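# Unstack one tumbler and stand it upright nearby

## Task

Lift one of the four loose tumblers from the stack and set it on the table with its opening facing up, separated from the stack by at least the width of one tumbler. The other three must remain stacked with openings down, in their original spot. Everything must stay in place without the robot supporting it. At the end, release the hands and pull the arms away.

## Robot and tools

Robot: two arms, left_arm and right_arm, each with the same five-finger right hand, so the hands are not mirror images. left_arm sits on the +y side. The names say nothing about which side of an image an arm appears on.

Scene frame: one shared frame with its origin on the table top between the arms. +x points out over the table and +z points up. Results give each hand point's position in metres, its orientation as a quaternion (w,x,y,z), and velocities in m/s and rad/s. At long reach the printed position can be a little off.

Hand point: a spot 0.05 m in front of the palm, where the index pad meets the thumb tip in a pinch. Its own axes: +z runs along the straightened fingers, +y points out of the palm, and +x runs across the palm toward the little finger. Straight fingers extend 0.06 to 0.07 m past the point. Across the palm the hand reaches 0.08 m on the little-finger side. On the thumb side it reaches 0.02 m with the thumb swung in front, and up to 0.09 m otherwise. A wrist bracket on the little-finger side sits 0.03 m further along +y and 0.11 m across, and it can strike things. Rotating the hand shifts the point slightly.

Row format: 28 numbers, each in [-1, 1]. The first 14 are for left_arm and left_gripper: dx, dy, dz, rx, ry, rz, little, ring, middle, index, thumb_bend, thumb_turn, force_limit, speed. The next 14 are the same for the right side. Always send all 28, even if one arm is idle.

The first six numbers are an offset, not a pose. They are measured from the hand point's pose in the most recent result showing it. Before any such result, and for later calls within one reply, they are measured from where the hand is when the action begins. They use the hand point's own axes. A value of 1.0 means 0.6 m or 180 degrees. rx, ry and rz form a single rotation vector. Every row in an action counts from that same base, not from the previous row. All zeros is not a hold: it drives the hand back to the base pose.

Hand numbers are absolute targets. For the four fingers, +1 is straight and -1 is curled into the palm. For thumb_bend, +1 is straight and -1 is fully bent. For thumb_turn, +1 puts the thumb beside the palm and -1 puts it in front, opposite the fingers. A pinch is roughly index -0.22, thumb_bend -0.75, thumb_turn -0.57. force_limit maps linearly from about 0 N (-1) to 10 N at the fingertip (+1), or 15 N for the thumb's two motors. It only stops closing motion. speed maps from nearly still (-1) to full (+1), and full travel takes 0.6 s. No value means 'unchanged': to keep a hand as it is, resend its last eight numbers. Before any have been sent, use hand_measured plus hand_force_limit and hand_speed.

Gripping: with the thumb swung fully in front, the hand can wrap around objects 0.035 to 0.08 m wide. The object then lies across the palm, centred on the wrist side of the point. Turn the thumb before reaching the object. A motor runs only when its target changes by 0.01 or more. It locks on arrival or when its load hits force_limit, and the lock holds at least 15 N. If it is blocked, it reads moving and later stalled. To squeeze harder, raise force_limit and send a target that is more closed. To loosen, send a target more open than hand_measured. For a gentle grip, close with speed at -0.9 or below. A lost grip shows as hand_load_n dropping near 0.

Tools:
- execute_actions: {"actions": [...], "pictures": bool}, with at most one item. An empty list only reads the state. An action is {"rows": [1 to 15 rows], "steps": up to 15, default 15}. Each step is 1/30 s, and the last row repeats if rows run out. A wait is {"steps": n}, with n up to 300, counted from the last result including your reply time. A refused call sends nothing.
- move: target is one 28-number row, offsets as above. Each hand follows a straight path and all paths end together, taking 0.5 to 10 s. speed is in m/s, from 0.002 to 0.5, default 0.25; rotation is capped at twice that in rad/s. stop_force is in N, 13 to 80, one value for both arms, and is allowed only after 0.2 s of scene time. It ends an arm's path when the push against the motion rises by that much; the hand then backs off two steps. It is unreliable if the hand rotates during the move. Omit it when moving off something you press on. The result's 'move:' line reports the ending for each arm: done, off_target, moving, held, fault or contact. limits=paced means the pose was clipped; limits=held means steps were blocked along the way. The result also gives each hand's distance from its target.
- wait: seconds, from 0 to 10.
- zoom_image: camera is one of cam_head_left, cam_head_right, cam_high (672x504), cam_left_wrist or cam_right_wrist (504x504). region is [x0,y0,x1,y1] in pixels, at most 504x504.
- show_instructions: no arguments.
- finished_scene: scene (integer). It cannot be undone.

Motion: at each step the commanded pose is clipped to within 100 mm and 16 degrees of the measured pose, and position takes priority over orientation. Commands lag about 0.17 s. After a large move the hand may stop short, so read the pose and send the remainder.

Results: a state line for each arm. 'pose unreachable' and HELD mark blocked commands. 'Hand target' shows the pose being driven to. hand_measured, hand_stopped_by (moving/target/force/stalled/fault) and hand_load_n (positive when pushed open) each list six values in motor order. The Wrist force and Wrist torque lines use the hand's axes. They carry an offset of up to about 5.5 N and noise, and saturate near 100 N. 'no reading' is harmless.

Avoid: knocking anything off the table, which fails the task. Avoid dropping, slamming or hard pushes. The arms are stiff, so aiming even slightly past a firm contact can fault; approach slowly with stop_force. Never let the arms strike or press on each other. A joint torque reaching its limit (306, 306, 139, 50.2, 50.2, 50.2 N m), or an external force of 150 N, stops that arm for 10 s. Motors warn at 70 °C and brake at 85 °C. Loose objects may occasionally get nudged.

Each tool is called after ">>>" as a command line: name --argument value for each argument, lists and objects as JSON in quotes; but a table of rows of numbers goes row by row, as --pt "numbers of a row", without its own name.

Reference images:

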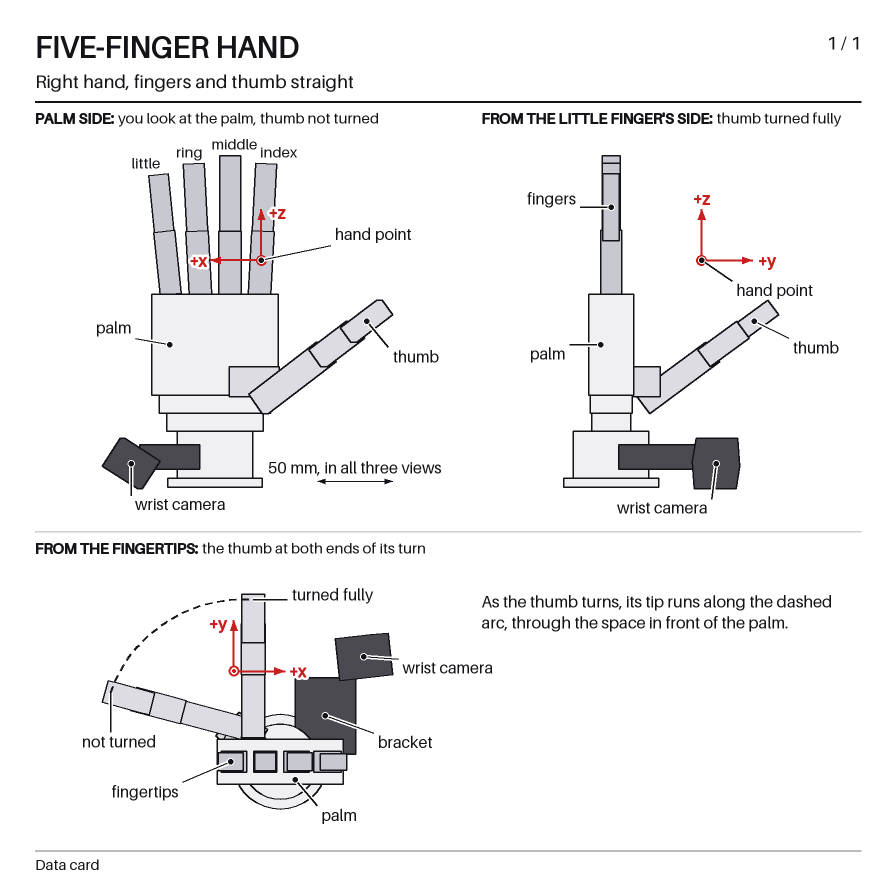

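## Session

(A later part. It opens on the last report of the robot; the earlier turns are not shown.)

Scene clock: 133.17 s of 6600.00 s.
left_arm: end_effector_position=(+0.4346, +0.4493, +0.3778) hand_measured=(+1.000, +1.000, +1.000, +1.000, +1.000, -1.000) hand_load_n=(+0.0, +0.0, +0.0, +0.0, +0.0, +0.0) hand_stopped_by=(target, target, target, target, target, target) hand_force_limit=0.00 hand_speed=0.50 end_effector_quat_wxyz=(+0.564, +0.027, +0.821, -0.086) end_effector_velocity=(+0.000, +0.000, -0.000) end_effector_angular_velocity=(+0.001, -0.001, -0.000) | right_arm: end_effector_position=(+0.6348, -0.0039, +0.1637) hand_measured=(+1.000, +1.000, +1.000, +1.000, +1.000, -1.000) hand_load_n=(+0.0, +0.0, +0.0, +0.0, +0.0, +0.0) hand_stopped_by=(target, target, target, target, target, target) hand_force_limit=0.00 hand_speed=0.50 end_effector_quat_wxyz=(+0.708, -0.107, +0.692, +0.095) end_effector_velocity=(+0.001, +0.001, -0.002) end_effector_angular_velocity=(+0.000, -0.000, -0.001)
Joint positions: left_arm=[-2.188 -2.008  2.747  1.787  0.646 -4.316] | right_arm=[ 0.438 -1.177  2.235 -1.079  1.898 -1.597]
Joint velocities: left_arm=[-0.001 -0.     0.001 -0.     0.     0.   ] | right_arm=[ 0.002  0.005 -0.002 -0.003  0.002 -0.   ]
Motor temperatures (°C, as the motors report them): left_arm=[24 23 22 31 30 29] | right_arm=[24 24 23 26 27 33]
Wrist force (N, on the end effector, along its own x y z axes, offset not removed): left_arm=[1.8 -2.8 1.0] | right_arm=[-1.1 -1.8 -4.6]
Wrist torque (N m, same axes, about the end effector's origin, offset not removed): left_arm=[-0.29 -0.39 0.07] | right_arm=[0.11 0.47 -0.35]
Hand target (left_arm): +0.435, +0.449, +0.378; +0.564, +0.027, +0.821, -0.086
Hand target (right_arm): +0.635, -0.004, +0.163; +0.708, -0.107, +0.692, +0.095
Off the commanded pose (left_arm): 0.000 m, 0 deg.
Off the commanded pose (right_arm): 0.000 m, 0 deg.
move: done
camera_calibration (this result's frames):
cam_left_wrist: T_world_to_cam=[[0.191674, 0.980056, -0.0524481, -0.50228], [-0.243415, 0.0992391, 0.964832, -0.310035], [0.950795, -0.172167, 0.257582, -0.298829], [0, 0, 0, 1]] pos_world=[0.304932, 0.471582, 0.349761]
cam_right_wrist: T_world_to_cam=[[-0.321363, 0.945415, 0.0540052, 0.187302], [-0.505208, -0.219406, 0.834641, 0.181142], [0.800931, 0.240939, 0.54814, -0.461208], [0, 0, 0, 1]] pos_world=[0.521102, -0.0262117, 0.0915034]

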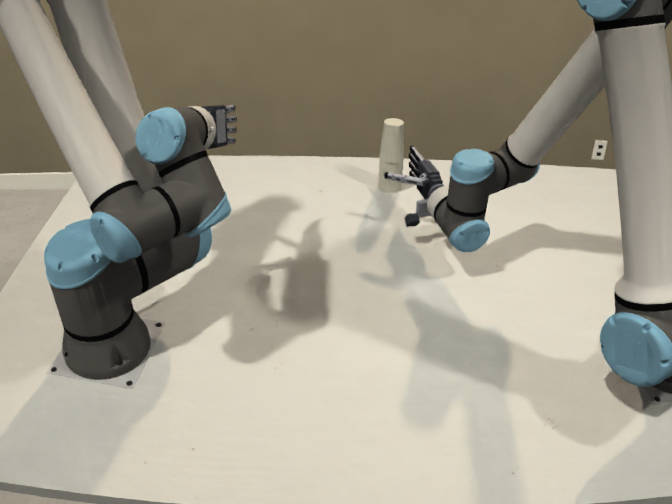

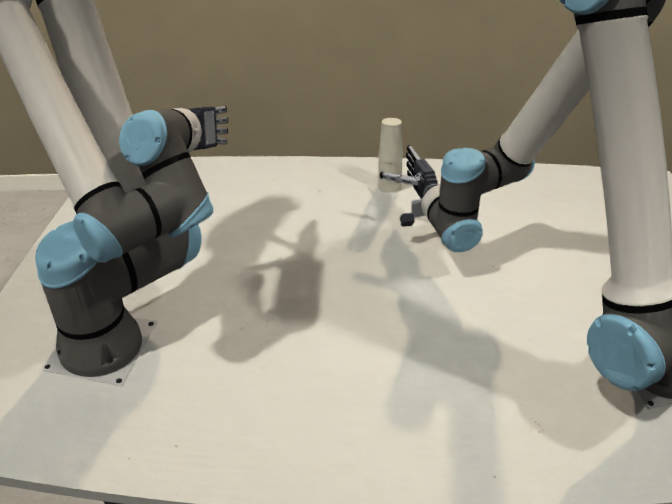

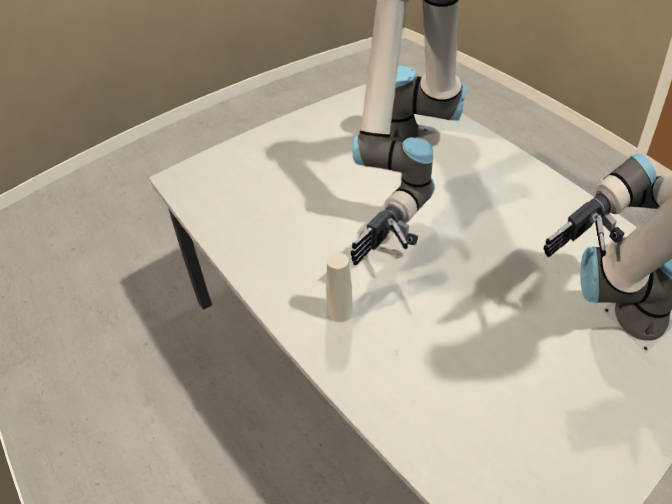

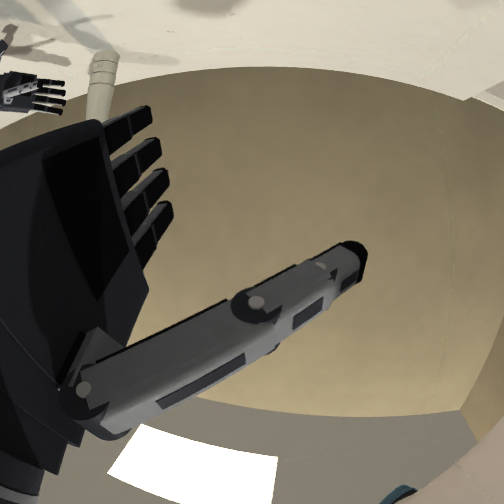

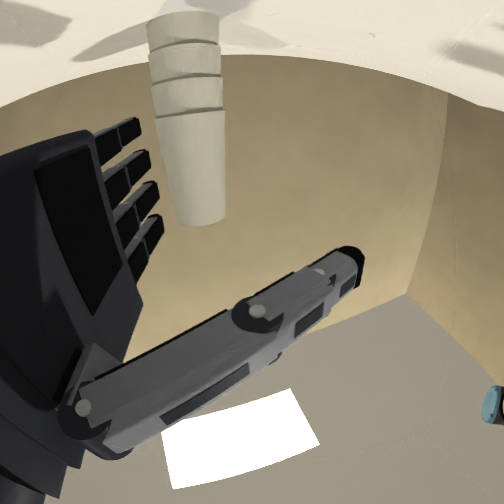

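>>> move --target '[0,0,0,0,0,0,1,1,1,1,1,-1,0,0.5,0,-0.03,0.13,0,0,0,1,1,1,1,1,-1,0,0.5]' --speed 0.06

Scene clock: 142.47 s of 6600.00 s.
left_arm: end_effector_position=(+0.4346, +0.4493, +0.3778) hand_measured=(+1.000, +1.000, +1.000, +1.000, +1.000, -1.000) hand_load_n=(+0.0, +0.0, +0.0, +0.0, +0.0, +0.0) hand_stopped_by=(target, target, target, target, target, target) hand_force_limit=0.00 hand_speed=0.50 end_effector_quat_wxyz=(+0.564, +0.027, +0.821, -0.086) end_effector_velocity=(-0.000, -0.000, +0.000) end_effector_angular_velocity=(+0.000, +0.001, +0.000) | right_arm: end_effector_position=(+0.7144, +0.0009, +0.1655) hand_measured=(+1.000, +1.000, +1.000, +1.000, +1.000, -1.000) hand_load_n=(+0.0, +0.0, +0.0, +0.0, +0.0, +0.0) hand_stopped_by=(target, target, target, target, target, target) hand_force_limit=0.00 hand_speed=0.50 end_effector_quat_wxyz=(+0.708, -0.107, +0.692, +0.095) end_effector_velocity=(+0.002, +0.000, -0.000) end_effector_angular_velocity=(-0.000, +0.000, +0.000)
Joint positions: left_arm=[-2.188 -2.008  2.747  1.787  0.646 -4.316] | right_arm=[ 0.365 -1.122  2.127 -1.025  1.825 -1.596]
Joint velocities: left_arm=[-0.     0.001 -0.001  0.     0.001 -0.   ] | right_arm=[-0.002  0.001 -0.003  0.001 -0.002 -0.   ]
Motor temperatures (°C, as the motors report them): left_arm=[24 23 22 31 30 29] | right_arm=[24 24 23 26 27 33]
Wrist force (N, on the end effector, along its own x y z axes, offset not removed): left_arm=[-2.0 -1.2 -3.7] | right_arm=[2.3 -0.1 -4.1]
Wrist torque (N m, same axes, about the end effector's origin, offset not removed): left_arm=[0.23 0.33 -0.08] | right_arm=[0.57 -0.08 0.03]
Hand target (left_arm): +0.435, +0.449, +0.378; +0.564, +0.027, +0.821, -0.086
Hand target (right_arm): +0.715, +0.001, +0.166; +0.708, -0.107, +0.692, +0.095
Off the commanded pose (left_arm): 0.000 m, 0 deg.
Off the commanded pose (right_arm): 0.000 m, 0 deg.
After step 90, 4.53 s passed at rest.
move: done
camera_calibration (this result's frames):
cam_left_wrist: T_world_to_cam=[[0.191675, 0.980056, -0.0524481, -0.50228], [-0.243415, 0.0992393, 0.964832, -0.310035], [0.950794, -0.172167, 0.257582, -0.298829], [0, 0, 0, 1]] pos_world=[0.304932, 0.471582, 0.349761]
cam_right_wrist: T_world_to_cam=[[-0.321359, 0.945426, 0.0538426, 0.208289], [-0.505291, -0.219285, 0.834622, 0.220976], [0.80088, 0.241007, 0.548185, -0.52715], [0, 0, 0, 1]] pos_world=[0.600777, -0.0214177, 0.0933299]

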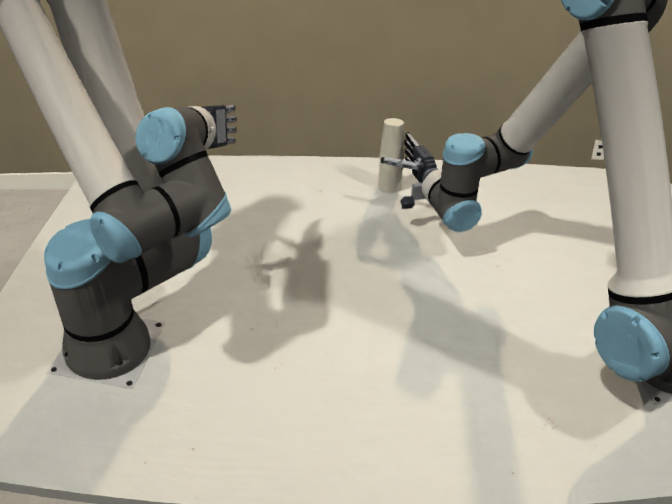

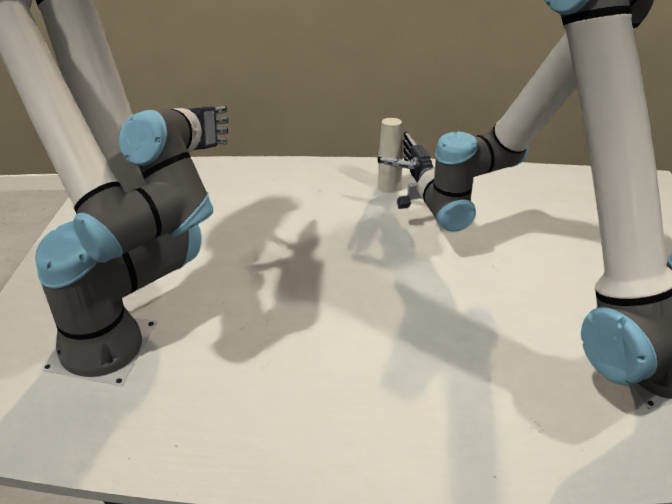

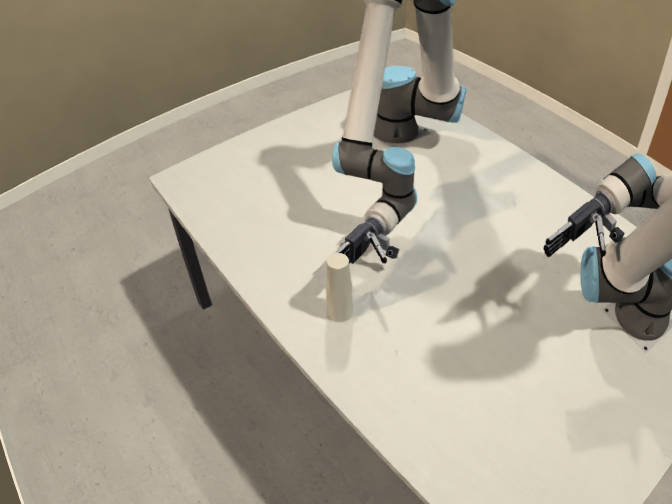

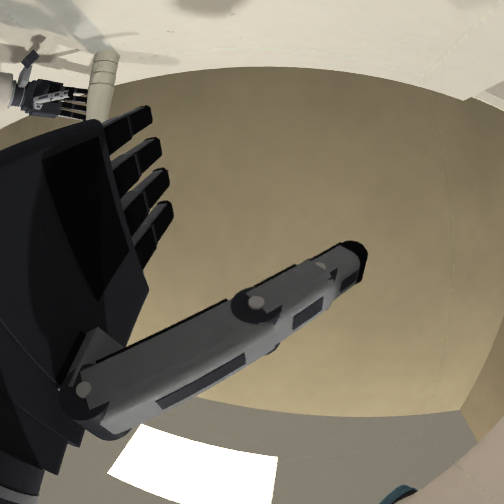

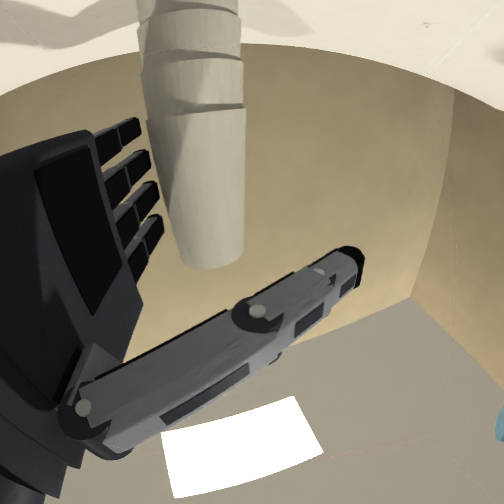

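>>> move --target '[0,0,0,0,0,0,1,1,1,1,1,-1,0,0.5,-0.015,0,0.08,0,0,0,1,1,1,1,1,-1,0,0.5]' --speed 0.04

>>> move --target '[0,0,0,0,0,0,1,1,1,1,1,-1,0,0.5,0,0,0,0,0,0,1,-1,-1,-1,-1,-1,0.2,-0.6]'

Scene clock: 149.63 s of 6600.00 s.
left_arm: end_effector_position=(+0.4346, +0.4493, +0.3778) hand_measured=(+1.000, +1.000, +1.000, +1.000, +1.000, -1.000) hand_load_n=(+0.0, +0.0, +0.0, +0.0, +0.0, +0.0) hand_stopped_by=(target, target, target, target, target, target) hand_force_limit=0.00 hand_speed=0.50 end_effector_quat_wxyz=(+0.564, +0.027, +0.821, -0.086) end_effector_velocity=(+0.001, +0.000, -0.000) end_effector_angular_velocity=(+0.001, -0.002, -0.001) | right_arm: end_effector_position=(+0.7601, +0.0145, +0.1754) hand_measured=(+1.000, +1.000, +1.000, +1.000, +1.000, -1.000) hand_load_n=(+0.0, +0.0, +0.0, +0.0, +0.0, +0.0) hand_stopped_by=(target, target, target, target, target, target) hand_force_limit=0.00 hand_speed=0.50 end_effector_quat_wxyz=(+0.708, -0.107, +0.692, +0.095) end_effector_velocity=(+0.002, +0.000, +0.000) end_effector_angular_velocity=(+0.001, +0.001, -0.000)
Joint positions: left_arm=[-2.188 -2.008  2.747  1.787  0.646 -4.316] | right_arm=[ 0.346 -1.093  2.041 -0.969  1.806 -1.596]
Joint velocities: left_arm=[ 0.    -0.     0.002  0.    -0.001 -0.   ] | right_arm=[-0.001  0.001 -0.003  0.003 -0.     0.001]
Motor temperatures (°C, as the motors report them): left_arm=[24 23 22 31 30 29] | right_arm=[24 24 23 26 27 33]
Wrist force (N, on the end effector, along its own x y z axes, offset not removed): left_arm=[-2.3 -2.8 -1.4] | right_arm=[2.0 -2.1 -2.1]
Wrist torque (N m, same axes, about the end effector's origin, offset not removed): left_arm=[-0.14 0.35 -0.19] | right_arm=[0.10 -0.15 -0.06]
Hand target (left_arm): +0.435, +0.449, +0.378; +0.564, +0.027, +0.821, -0.086
Hand target (right_arm): +0.760, +0.015, +0.175; +0.708, -0.107, +0.692, +0.095
Off the commanded pose (left_arm): 0.000 m, 0 deg.
Off the commanded pose (right_arm): 0.000 m, 0 deg.
After step 90, 2.57 s passed at rest.
move: done
camera_calibration (this result's frames):
cam_left_wrist: T_world_to_cam=[[0.191674, 0.980056, -0.0524484, -0.50228], [-0.243414, 0.0992394, 0.964832, -0.310035], [0.950795, -0.172167, 0.257582, -0.298829], [0, 0, 0, 1]] pos_world=[0.304932, 0.471582, 0.349761]
cam_right_wrist: T_world_to_cam=[[-0.321358, 0.945428, 0.0537984, 0.20951], [-0.505318, -0.219254, 0.834615, 0.23881], [0.800864, 0.241025, 0.548201, -0.572375], [0, 0, 0, 1]] pos_world=[0.646397, -0.00775953, 0.10319]

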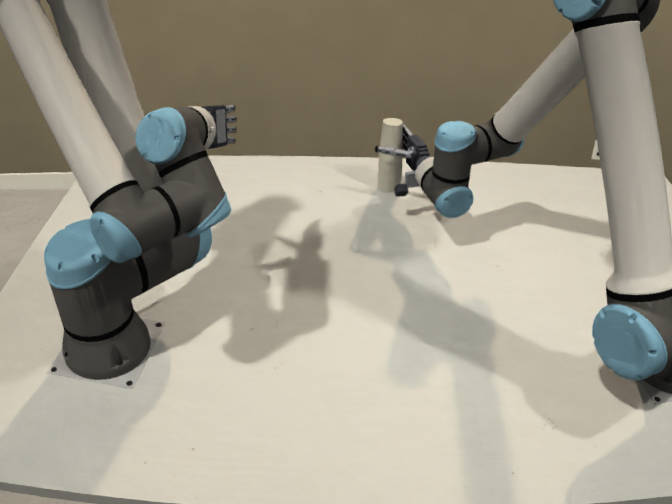

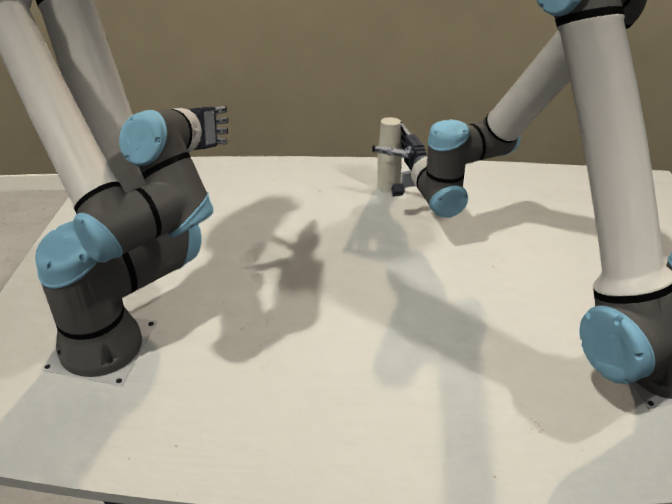

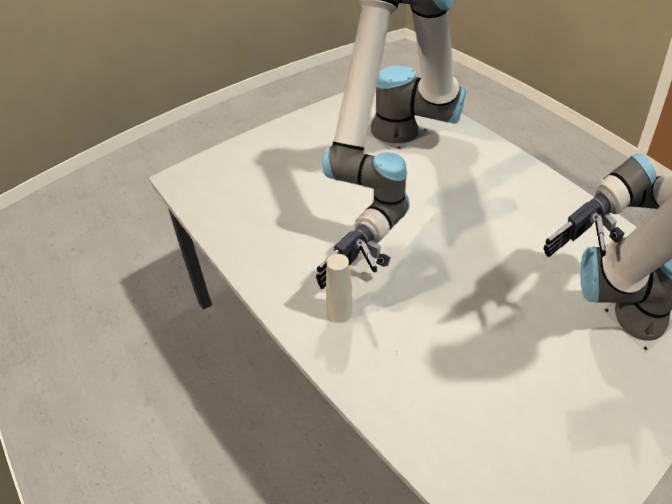

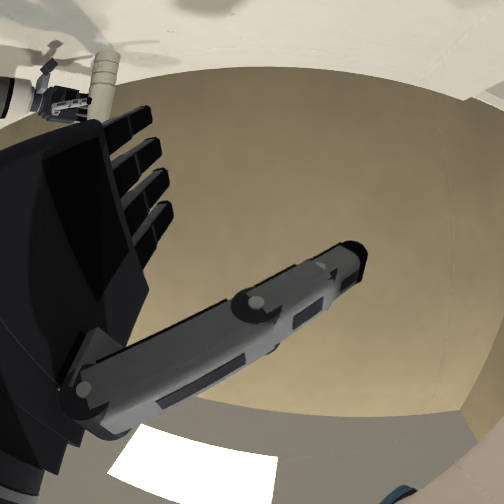

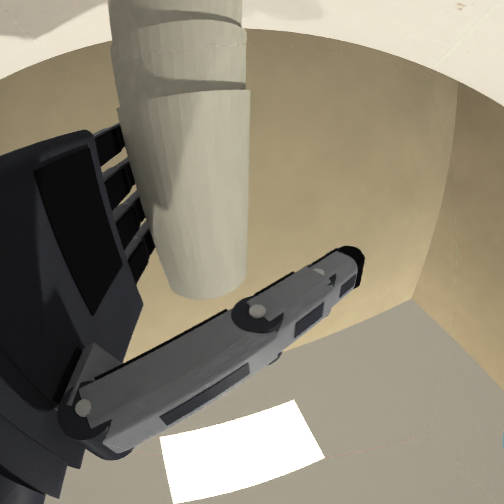

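Scene clock: 151.23 s of 6600.00 s.
left_arm: end_effector_position=(+0.4346, +0.4493, +0.3778) hand_measured=(+1.000, +1.000, +1.000, +1.000, +1.000, -1.000) hand_load_n=(+0.0, +0.0, +0.0, +0.0, +0.0, +0.0) hand_stopped_by=(target, target, target, target, target, target) hand_force_limit=0.00 hand_speed=0.50 end_effector_quat_wxyz=(+0.564, +0.027, +0.821, -0.086) end_effector_velocity=(+0.001, +0.000, -0.000) end_effector_angular_velocity=(-0.001, -0.002, -0.000) | right_arm: end_effector_position=(+0.7601, +0.0145, +0.1754) hand_measured=(+1.000, +0.338, +0.230, +0.116, +0.544, -1.000) hand_load_n=(+0.0, +2.0, +7.5, +7.5, +16.0, +1.5) hand_stopped_by=(target, force, force, force, force, target) hand_force_limit=0.20 hand_speed=-0.60 end_effector_quat_wxyz=(+0.708, -0.107, +0.692, +0.095) end_effector_velocity=(+0.000, -0.001, -0.000) end_effector_angular_velocity=(-0.002, -0.000, -0.001)
Joint positions: left_arm=[-2.188 -2.008  2.747  1.787  0.646 -4.316] | right_arm=[ 0.346 -1.093  2.041 -0.969  1.806 -1.596]
Joint velocities: left_arm=[ 0.001  0.     0.001 -0.    -0.002 -0.002] | right_arm=[-0.001 -0.     0.     0.     0.    -0.002]
Motor temperatures (°C, as the motors report them): left_arm=[24 23 22 31 30 29] | right_arm=[24 24 23 26 27 33]
Wrist force (N, on the end effector, along its own x y z axes, offset not removed): left_arm=[-2.4 -3.5 -1.3] | right_arm=[-3.0 -2.9 -1.3]
Wrist torque (N m, same axes, about the end effector's origin, offset not removed): left_arm=[-0.18 0.33 -0.21] | right_arm=[0.18 0.54 -0.84]
Hand target (left_arm): +0.435, +0.449, +0.378; +0.564, +0.027, +0.821, -0.086
Hand target (right_arm): +0.760, +0.015, +0.175; +0.708, -0.107, +0.692, +0.095
Off the commanded pose (left_arm): 0.000 m, 0 deg.
Off the commanded pose (right_arm): 0.000 m, 0 deg.
move: done
camera_calibration (this result's frames):
cam_left_wrist: T_world_to_cam=[[0.191674, 0.980056, -0.0524483, -0.50228], [-0.243415, 0.0992394, 0.964832, -0.310035], [0.950795, -0.172167, 0.257582, -0.298829], [0, 0, 0, 1]] pos_world=[0.304932, 0.471582, 0.349761]
cam_right_wrist: T_world_to_cam=[[-0.321339, 0.945435, 0.0538021, 0.209512], [-0.505331, -0.219249, 0.834608, 0.238823], [0.800863, 0.241004, 0.548211, -0.572383], [0, 0, 0, 1]] pos_world=[0.64641, -0.00777213, 0.10319]

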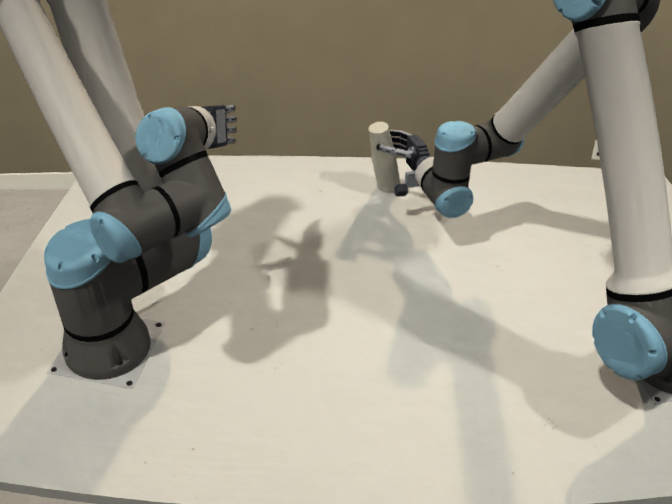

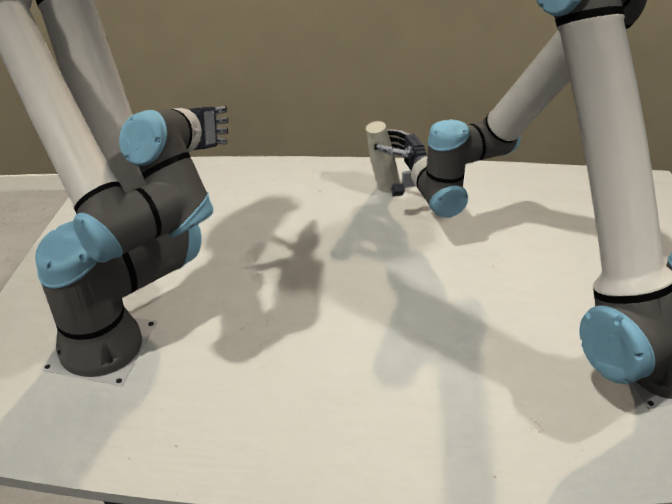

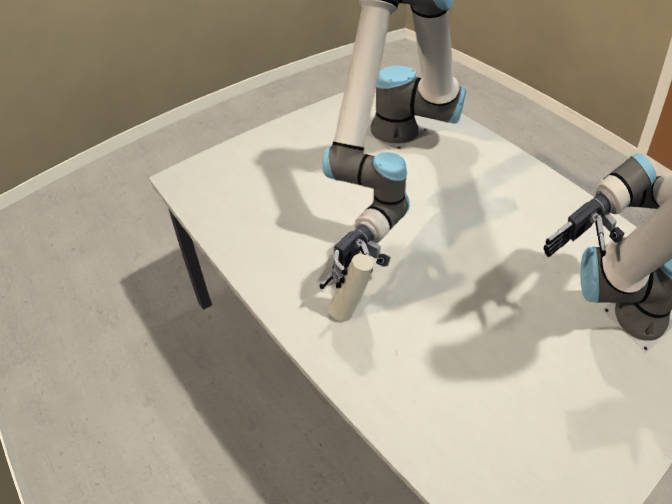

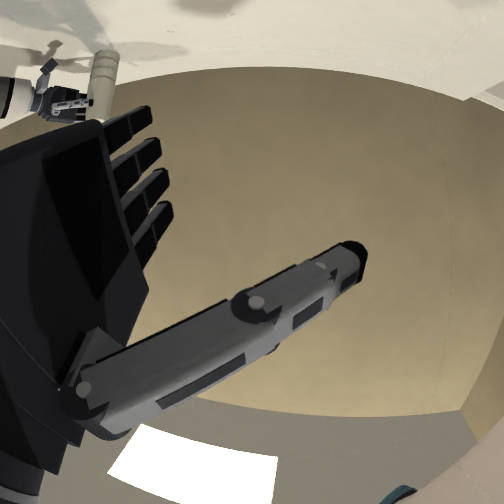

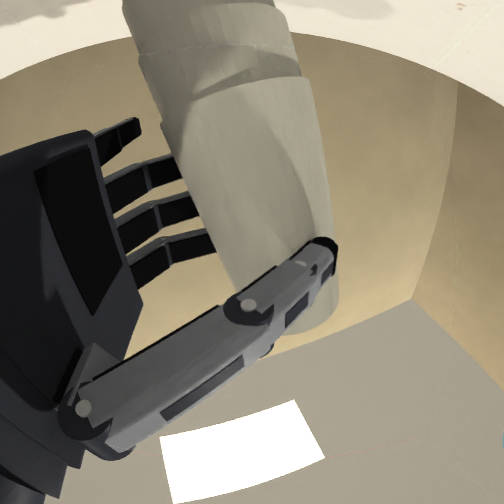

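>>> move --target '[0,0,0,0,0,0,1,1,1,1,1,-1,0,0.5,0,0,0,0,0,0,1,1,1,1,1,-1,0.2,-0.8]'

Scene clock: 157.43 s of 6600.00 s.
left_arm: end_effector_position=(+0.4346, +0.4493, +0.3778) hand_measured=(+1.000, +1.000, +1.000, +1.000, +1.000, -1.000) hand_load_n=(+0.0, +0.0, +0.0, +0.0, +0.0, +0.0) hand_stopped_by=(target, target, target, target, target, target) hand_force_limit=0.00 hand_speed=0.50 end_effector_quat_wxyz=(+0.564, +0.027, +0.821, -0.086) end_effector_velocity=(+0.000, +0.000, +0.000) end_effector_angular_velocity=(-0.001, -0.001, +0.000) | right_arm: end_effector_position=(+0.7601, +0.0145, +0.1754) hand_measured=(+1.000, +1.000, +1.000, +1.000, +1.000, -1.000) hand_load_n=(+0.0, +0.0, +0.0, +0.0, +0.0, +0.0) hand_stopped_by=(target, target, target, target, target, target) hand_force_limit=0.20 hand_speed=-0.80 end_effector_quat_wxyz=(+0.708, -0.107, +0.692, +0.095) end_effector_velocity=(+0.000, +0.000, +0.000) end_effector_angular_velocity=(-0.000, -0.001, -0.000)
Joint positions: left_arm=[-2.188 -2.008  2.747  1.787  0.646 -4.316] | right_arm=[ 0.346 -1.093  2.041 -0.969  1.806 -1.596]
Joint velocities: left_arm=[ 0.002  0.    -0.    -0.    -0.002  0.   ] | right_arm=[ 0.    -0.    -0.    -0.     0.001 -0.001]
Motor temperatures (°C, as the motors report them): left_arm=[24 23 22 31 30 29] | right_arm=[24 24 23 26 27 33]
Wrist force (N, on the end effector, along its own x y z axes, offset not removed): left_arm=[-1.4 -1.8 -1.3] | right_arm=[2.0 -3.9 -0.5]
Wrist torque (N m, same axes, about the end effector's origin, offset not removed): left_arm=[0.01 0.15 0.01] | right_arm=[-0.34 -0.14 -0.22]
Hand target (left_arm): +0.435, +0.449, +0.378; +0.564, +0.027, +0.821, -0.086
Hand target (right_arm): +0.760, +0.015, +0.175; +0.708, -0.107, +0.692, +0.095
Off the commanded pose (left_arm): 0.000 m, 0 deg.
Off the commanded pose (right_arm): 0.000 m, 0 deg.
After step 90, 0.27 s passed at rest.
move: done
camera_calibration (this result's frames):
cam_left_wrist: T_world_to_cam=[[0.191674, 0.980056, -0.0524487, -0.50228], [-0.243414, 0.0992396, 0.964832, -0.310036], [0.950795, -0.172167, 0.257581, -0.298829], [0, 0, 0, 1]] pos_world=[0.304932, 0.471582, 0.349761]
cam_right_wrist: T_world_to_cam=[[-0.321362, 0.945427, 0.0538026, 0.209509], [-0.505328, -0.219263, 0.834606, 0.238816], [0.800856, 0.241023, 0.548213, -0.572371], [0, 0, 0, 1]] pos_world=[0.646395, -0.00775723, 0.103192]

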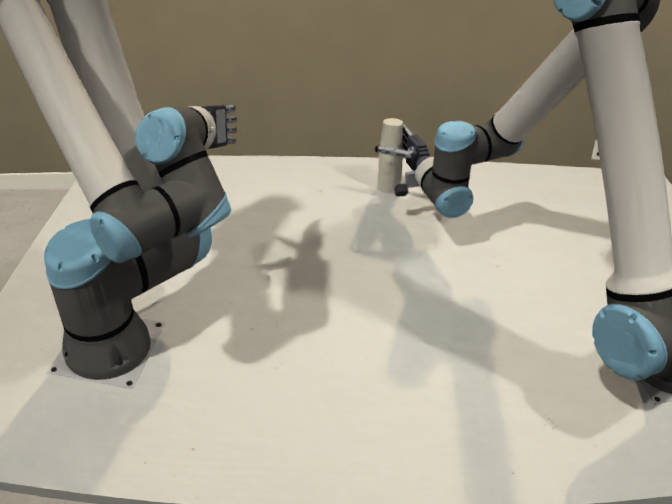

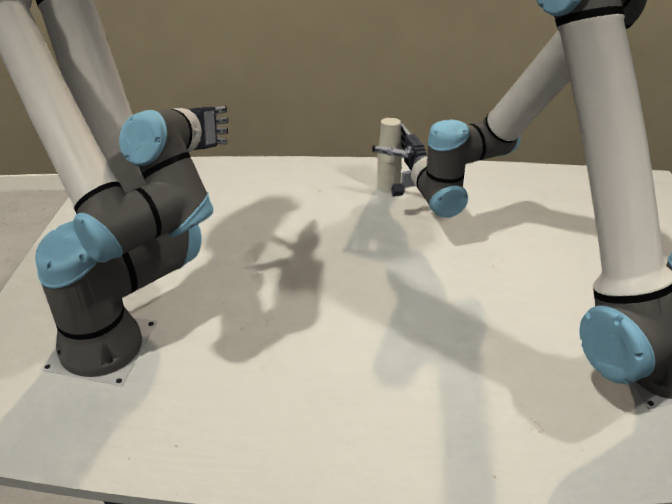

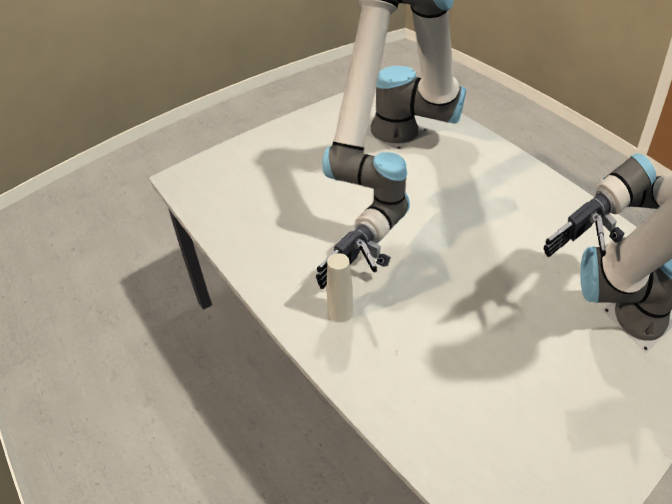

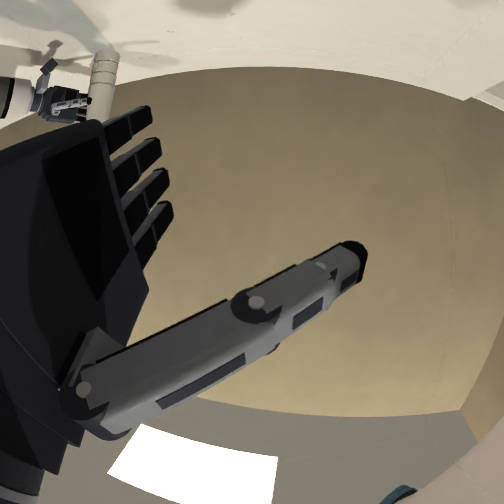

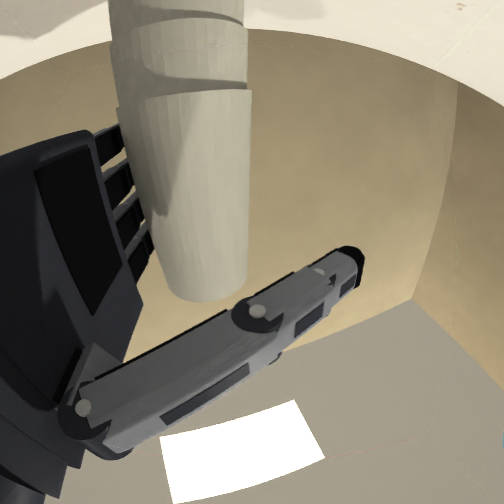

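>>> move --target '[0,0,0,0,0,0,1,1,1,1,1,-1,0,0.5,0.02,0.005,0.065,0,0,0,1,1,1,1,1,-1,0.2,-0.8]' --speed 0.03

>>> move --target '[0,0,0,0,0,0,1,1,1,1,1,-1,0,0.5,0,0,0,0,0,0,1,-1,-1,-1,-1,-1,0.2,-0.8]'

Scene clock: 162.33 s of 6600.00 s.
left_arm: end_effector_position=(+0.4346, +0.4493, +0.3778) hand_measured=(+1.000, +1.000, +1.000, +1.000, +1.000, -1.000) hand_load_n=(+0.0, +0.0, +0.0, +0.0, +0.0, +0.0) hand_stopped_by=(target, target, target, target, target, target) hand_force_limit=0.00 hand_speed=0.50 end_effector_quat_wxyz=(+0.564, +0.027, +0.821, -0.086) end_effector_velocity=(-0.000, -0.001, +0.000) end_effector_angular_velocity=(+0.000, -0.001, -0.003) | right_arm: end_effector_position=(+0.7967, +0.0282, +0.1641) hand_measured=(+1.000, +1.000, +1.000, +1.000, +1.000, -1.000) hand_load_n=(+0.0, +0.0, +0.0, +0.0, +0.0, +0.0) hand_stopped_by=(target, target, target, target, target, target) hand_force_limit=0.20 hand_speed=-0.80 end_effector_quat_wxyz=(+0.708, -0.107, +0.692, +0.095) end_effector_velocity=(+0.002, +0.001, -0.001) end_effector_angular_velocity=(-0.000, -0.000, -0.000)
Joint positions: left_arm=[-2.188 -2.008  2.747  1.787  0.646 -4.316] | right_arm=[ 0.336 -1.037  1.97  -0.954  1.796 -1.595]
Joint velocities: left_arm=[-0.001  0.    -0.    -0.    -0.002  0.001] | right_arm=[-0.     0.003 -0.004  0.001 -0.    -0.   ]
Motor temperatures (°C, as the motors report them): left_arm=[24 23 22 31 30 29] | right_arm=[24 24 23 26 27 33]
Wrist force (N, on the end effector, along its own x y z axes, offset not removed): left_arm=[-1.5 -0.8 -0.9] | right_arm=[1.0 2.6 -5.8]
Wrist torque (N m, same axes, about the end effector's origin, offset not removed): left_arm=[0.24 0.19 -0.10] | right_arm=[1.08 0.13 -0.27]
Hand target (left_arm): +0.435, +0.449, +0.378; +0.564, +0.027, +0.821, -0.086
Hand target (right_arm): +0.797, +0.028, +0.164; +0.708, -0.107, +0.692, +0.095
Off the commanded pose (left_arm): 0.000 m, 0 deg.
Off the commanded pose (right_arm): 0.000 m, 0 deg.
After step 90, 0.17 s passed at rest.
move: done
camera_calibration (this result's frames):
cam_left_wrist: T_world_to_cam=[[0.191674, 0.980056, -0.0524486, -0.50228], [-0.243414, 0.0992396, 0.964832, -0.310036], [0.950795, -0.172167, 0.257581, -0.298829], [0, 0, 0, 1]] pos_world=[0.304932, 0.471582, 0.349761]
cam_right_wrist: T_world_to_cam=[[-0.321364, 0.945427, 0.0537797, 0.208969], [-0.50534, -0.219247, 0.834603, 0.269741], [0.800848, 0.241034, 0.54822, -0.598839], [0, 0, 0, 1]] pos_world=[0.683045, 0.00591525, 0.091931]

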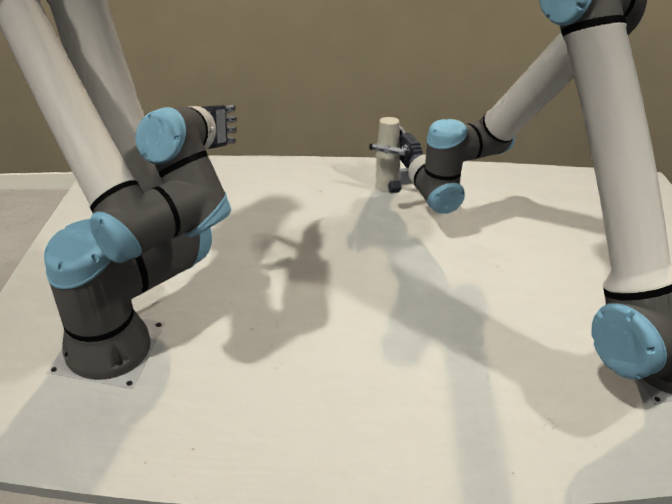

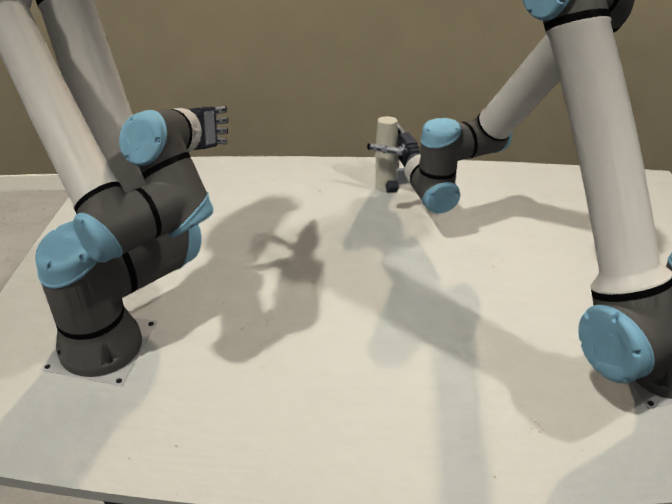

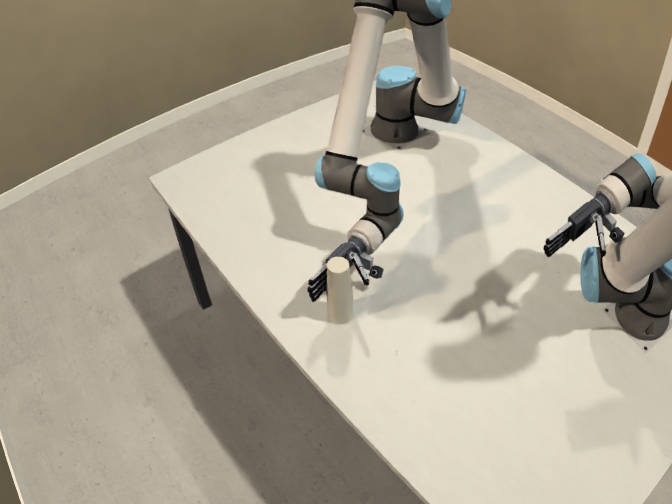

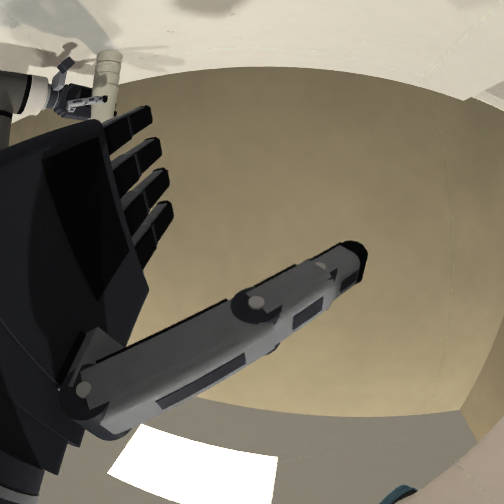

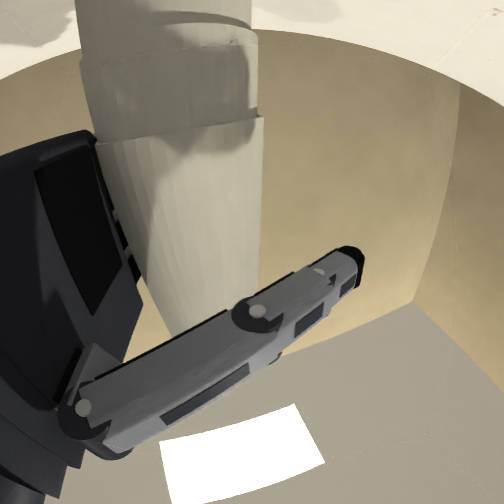

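Scene clock: 165.57 s of 6600.00 s.
left_arm: end_effector_position=(+0.4346, +0.4493, +0.3778) hand_measured=(+1.000, +1.000, +1.000, +1.000, +1.000, -1.000) hand_load_n=(+0.0, +0.0, +0.0, +0.0, +0.0, +0.0) hand_stopped_by=(target, target, target, target, target, target) hand_force_limit=0.00 hand_speed=0.50 end_effector_quat_wxyz=(+0.564, +0.027, +0.821, -0.086) end_effector_velocity=(+0.000, +0.000, -0.000) end_effector_angular_velocity=(+0.001, -0.001, +0.000) | right_arm: end_effector_position=(+0.7967, +0.0282, +0.1641) hand_measured=(+1.000, +0.158, +0.082, +0.014, +0.434, -1.000) hand_load_n=(+0.0, +2.5, +4.5, +7.0, +11.5, +2.0) hand_stopped_by=(target, force, force, force, force, target) hand_force_limit=0.20 hand_speed=-0.80 end_effector_quat_wxyz=(+0.708, -0.107, +0.692, +0.095) end_effector_velocity=(+0.000, -0.000, -0.000) end_effector_angular_velocity=(-0.002, -0.001, -0.001)
Joint positions: left_arm=[-2.188 -2.008  2.747  1.787  0.646 -4.316] | right_arm=[ 0.336 -1.037  1.97  -0.954  1.796 -1.595]
Joint velocities: left_arm=[ 0.001  0.     0.001 -0.    -0.001 -0.   ] | right_arm=[-0.    -0.     0.    -0.     0.001 -0.002]
Motor temperatures (°C, as the motors report them): left_arm=[24 23 22 31 30 29] | right_arm=[24 24 23 26 27 33]
Wrist force (N, on the end effector, along its own x y z axes, offset not removed): left_arm=[2.2 -4.3 -2.1] | right_arm=[1.8 -1.3 -3.1]
Wrist torque (N m, same axes, about the end effector's origin, offset not removed): left_arm=[-0.18 -0.27 0.07] | right_arm=[0.48 -0.68 -0.42]
Hand target (left_arm): +0.435, +0.449, +0.378; +0.564, +0.027, +0.821, -0.086
Hand target (right_arm): +0.797, +0.028, +0.164; +0.708, -0.107, +0.692, +0.095
Off the commanded pose (left_arm): 0.000 m, 0 deg.
Off the commanded pose (right_arm): 0.000 m, 0 deg.
move: done
camera_calibration (this result's frames):
cam_left_wrist: T_world_to_cam=[[0.191674, 0.980056, -0.0524485, -0.50228], [-0.243414, 0.0992395, 0.964832, -0.310036], [0.950795, -0.172167, 0.257581, -0.298829], [0, 0, 0, 1]] pos_world=[0.304932, 0.471582, 0.349761]
cam_right_wrist: T_world_to_cam=[[-0.321343, 0.945434, 0.053784, 0.208966], [-0.505359, -0.219245, 0.834592, 0.269753], [0.800844, 0.24101, 0.548237, -0.598849], [0, 0, 0, 1]] pos_world=[0.683057, 0.00590689, 0.0919379]

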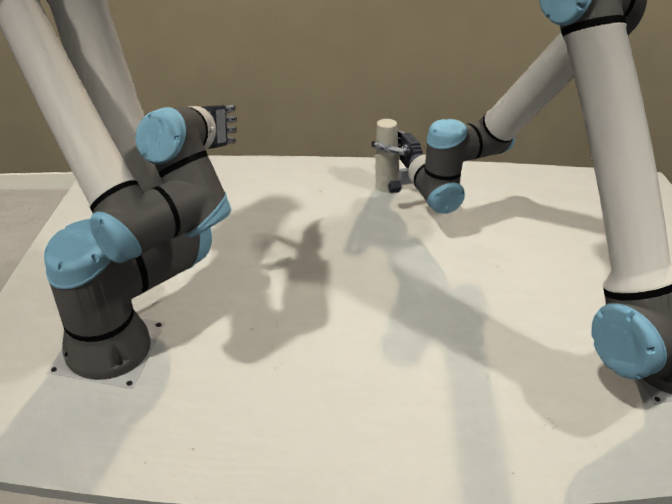

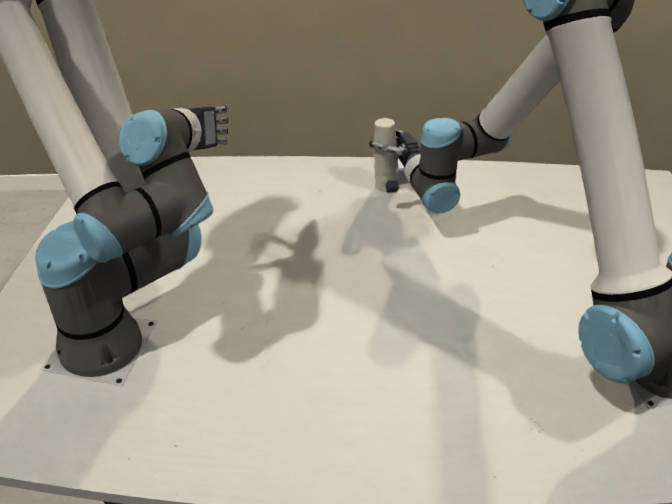

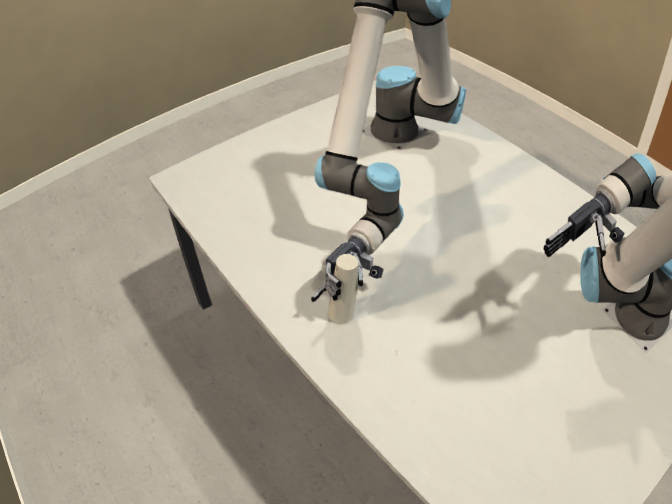

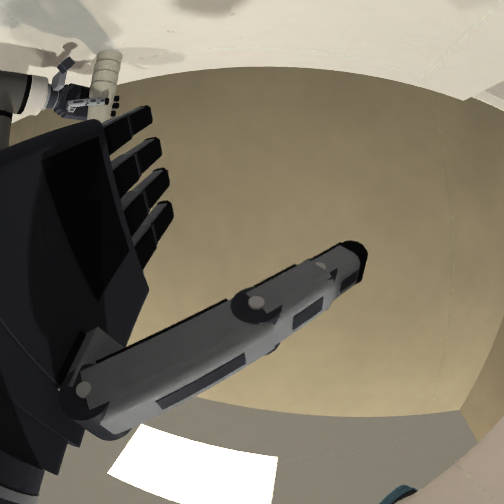

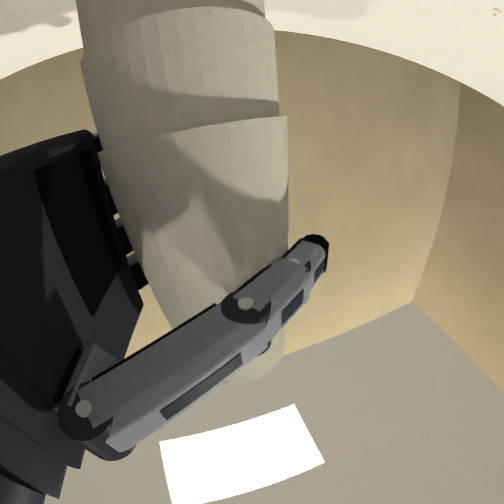

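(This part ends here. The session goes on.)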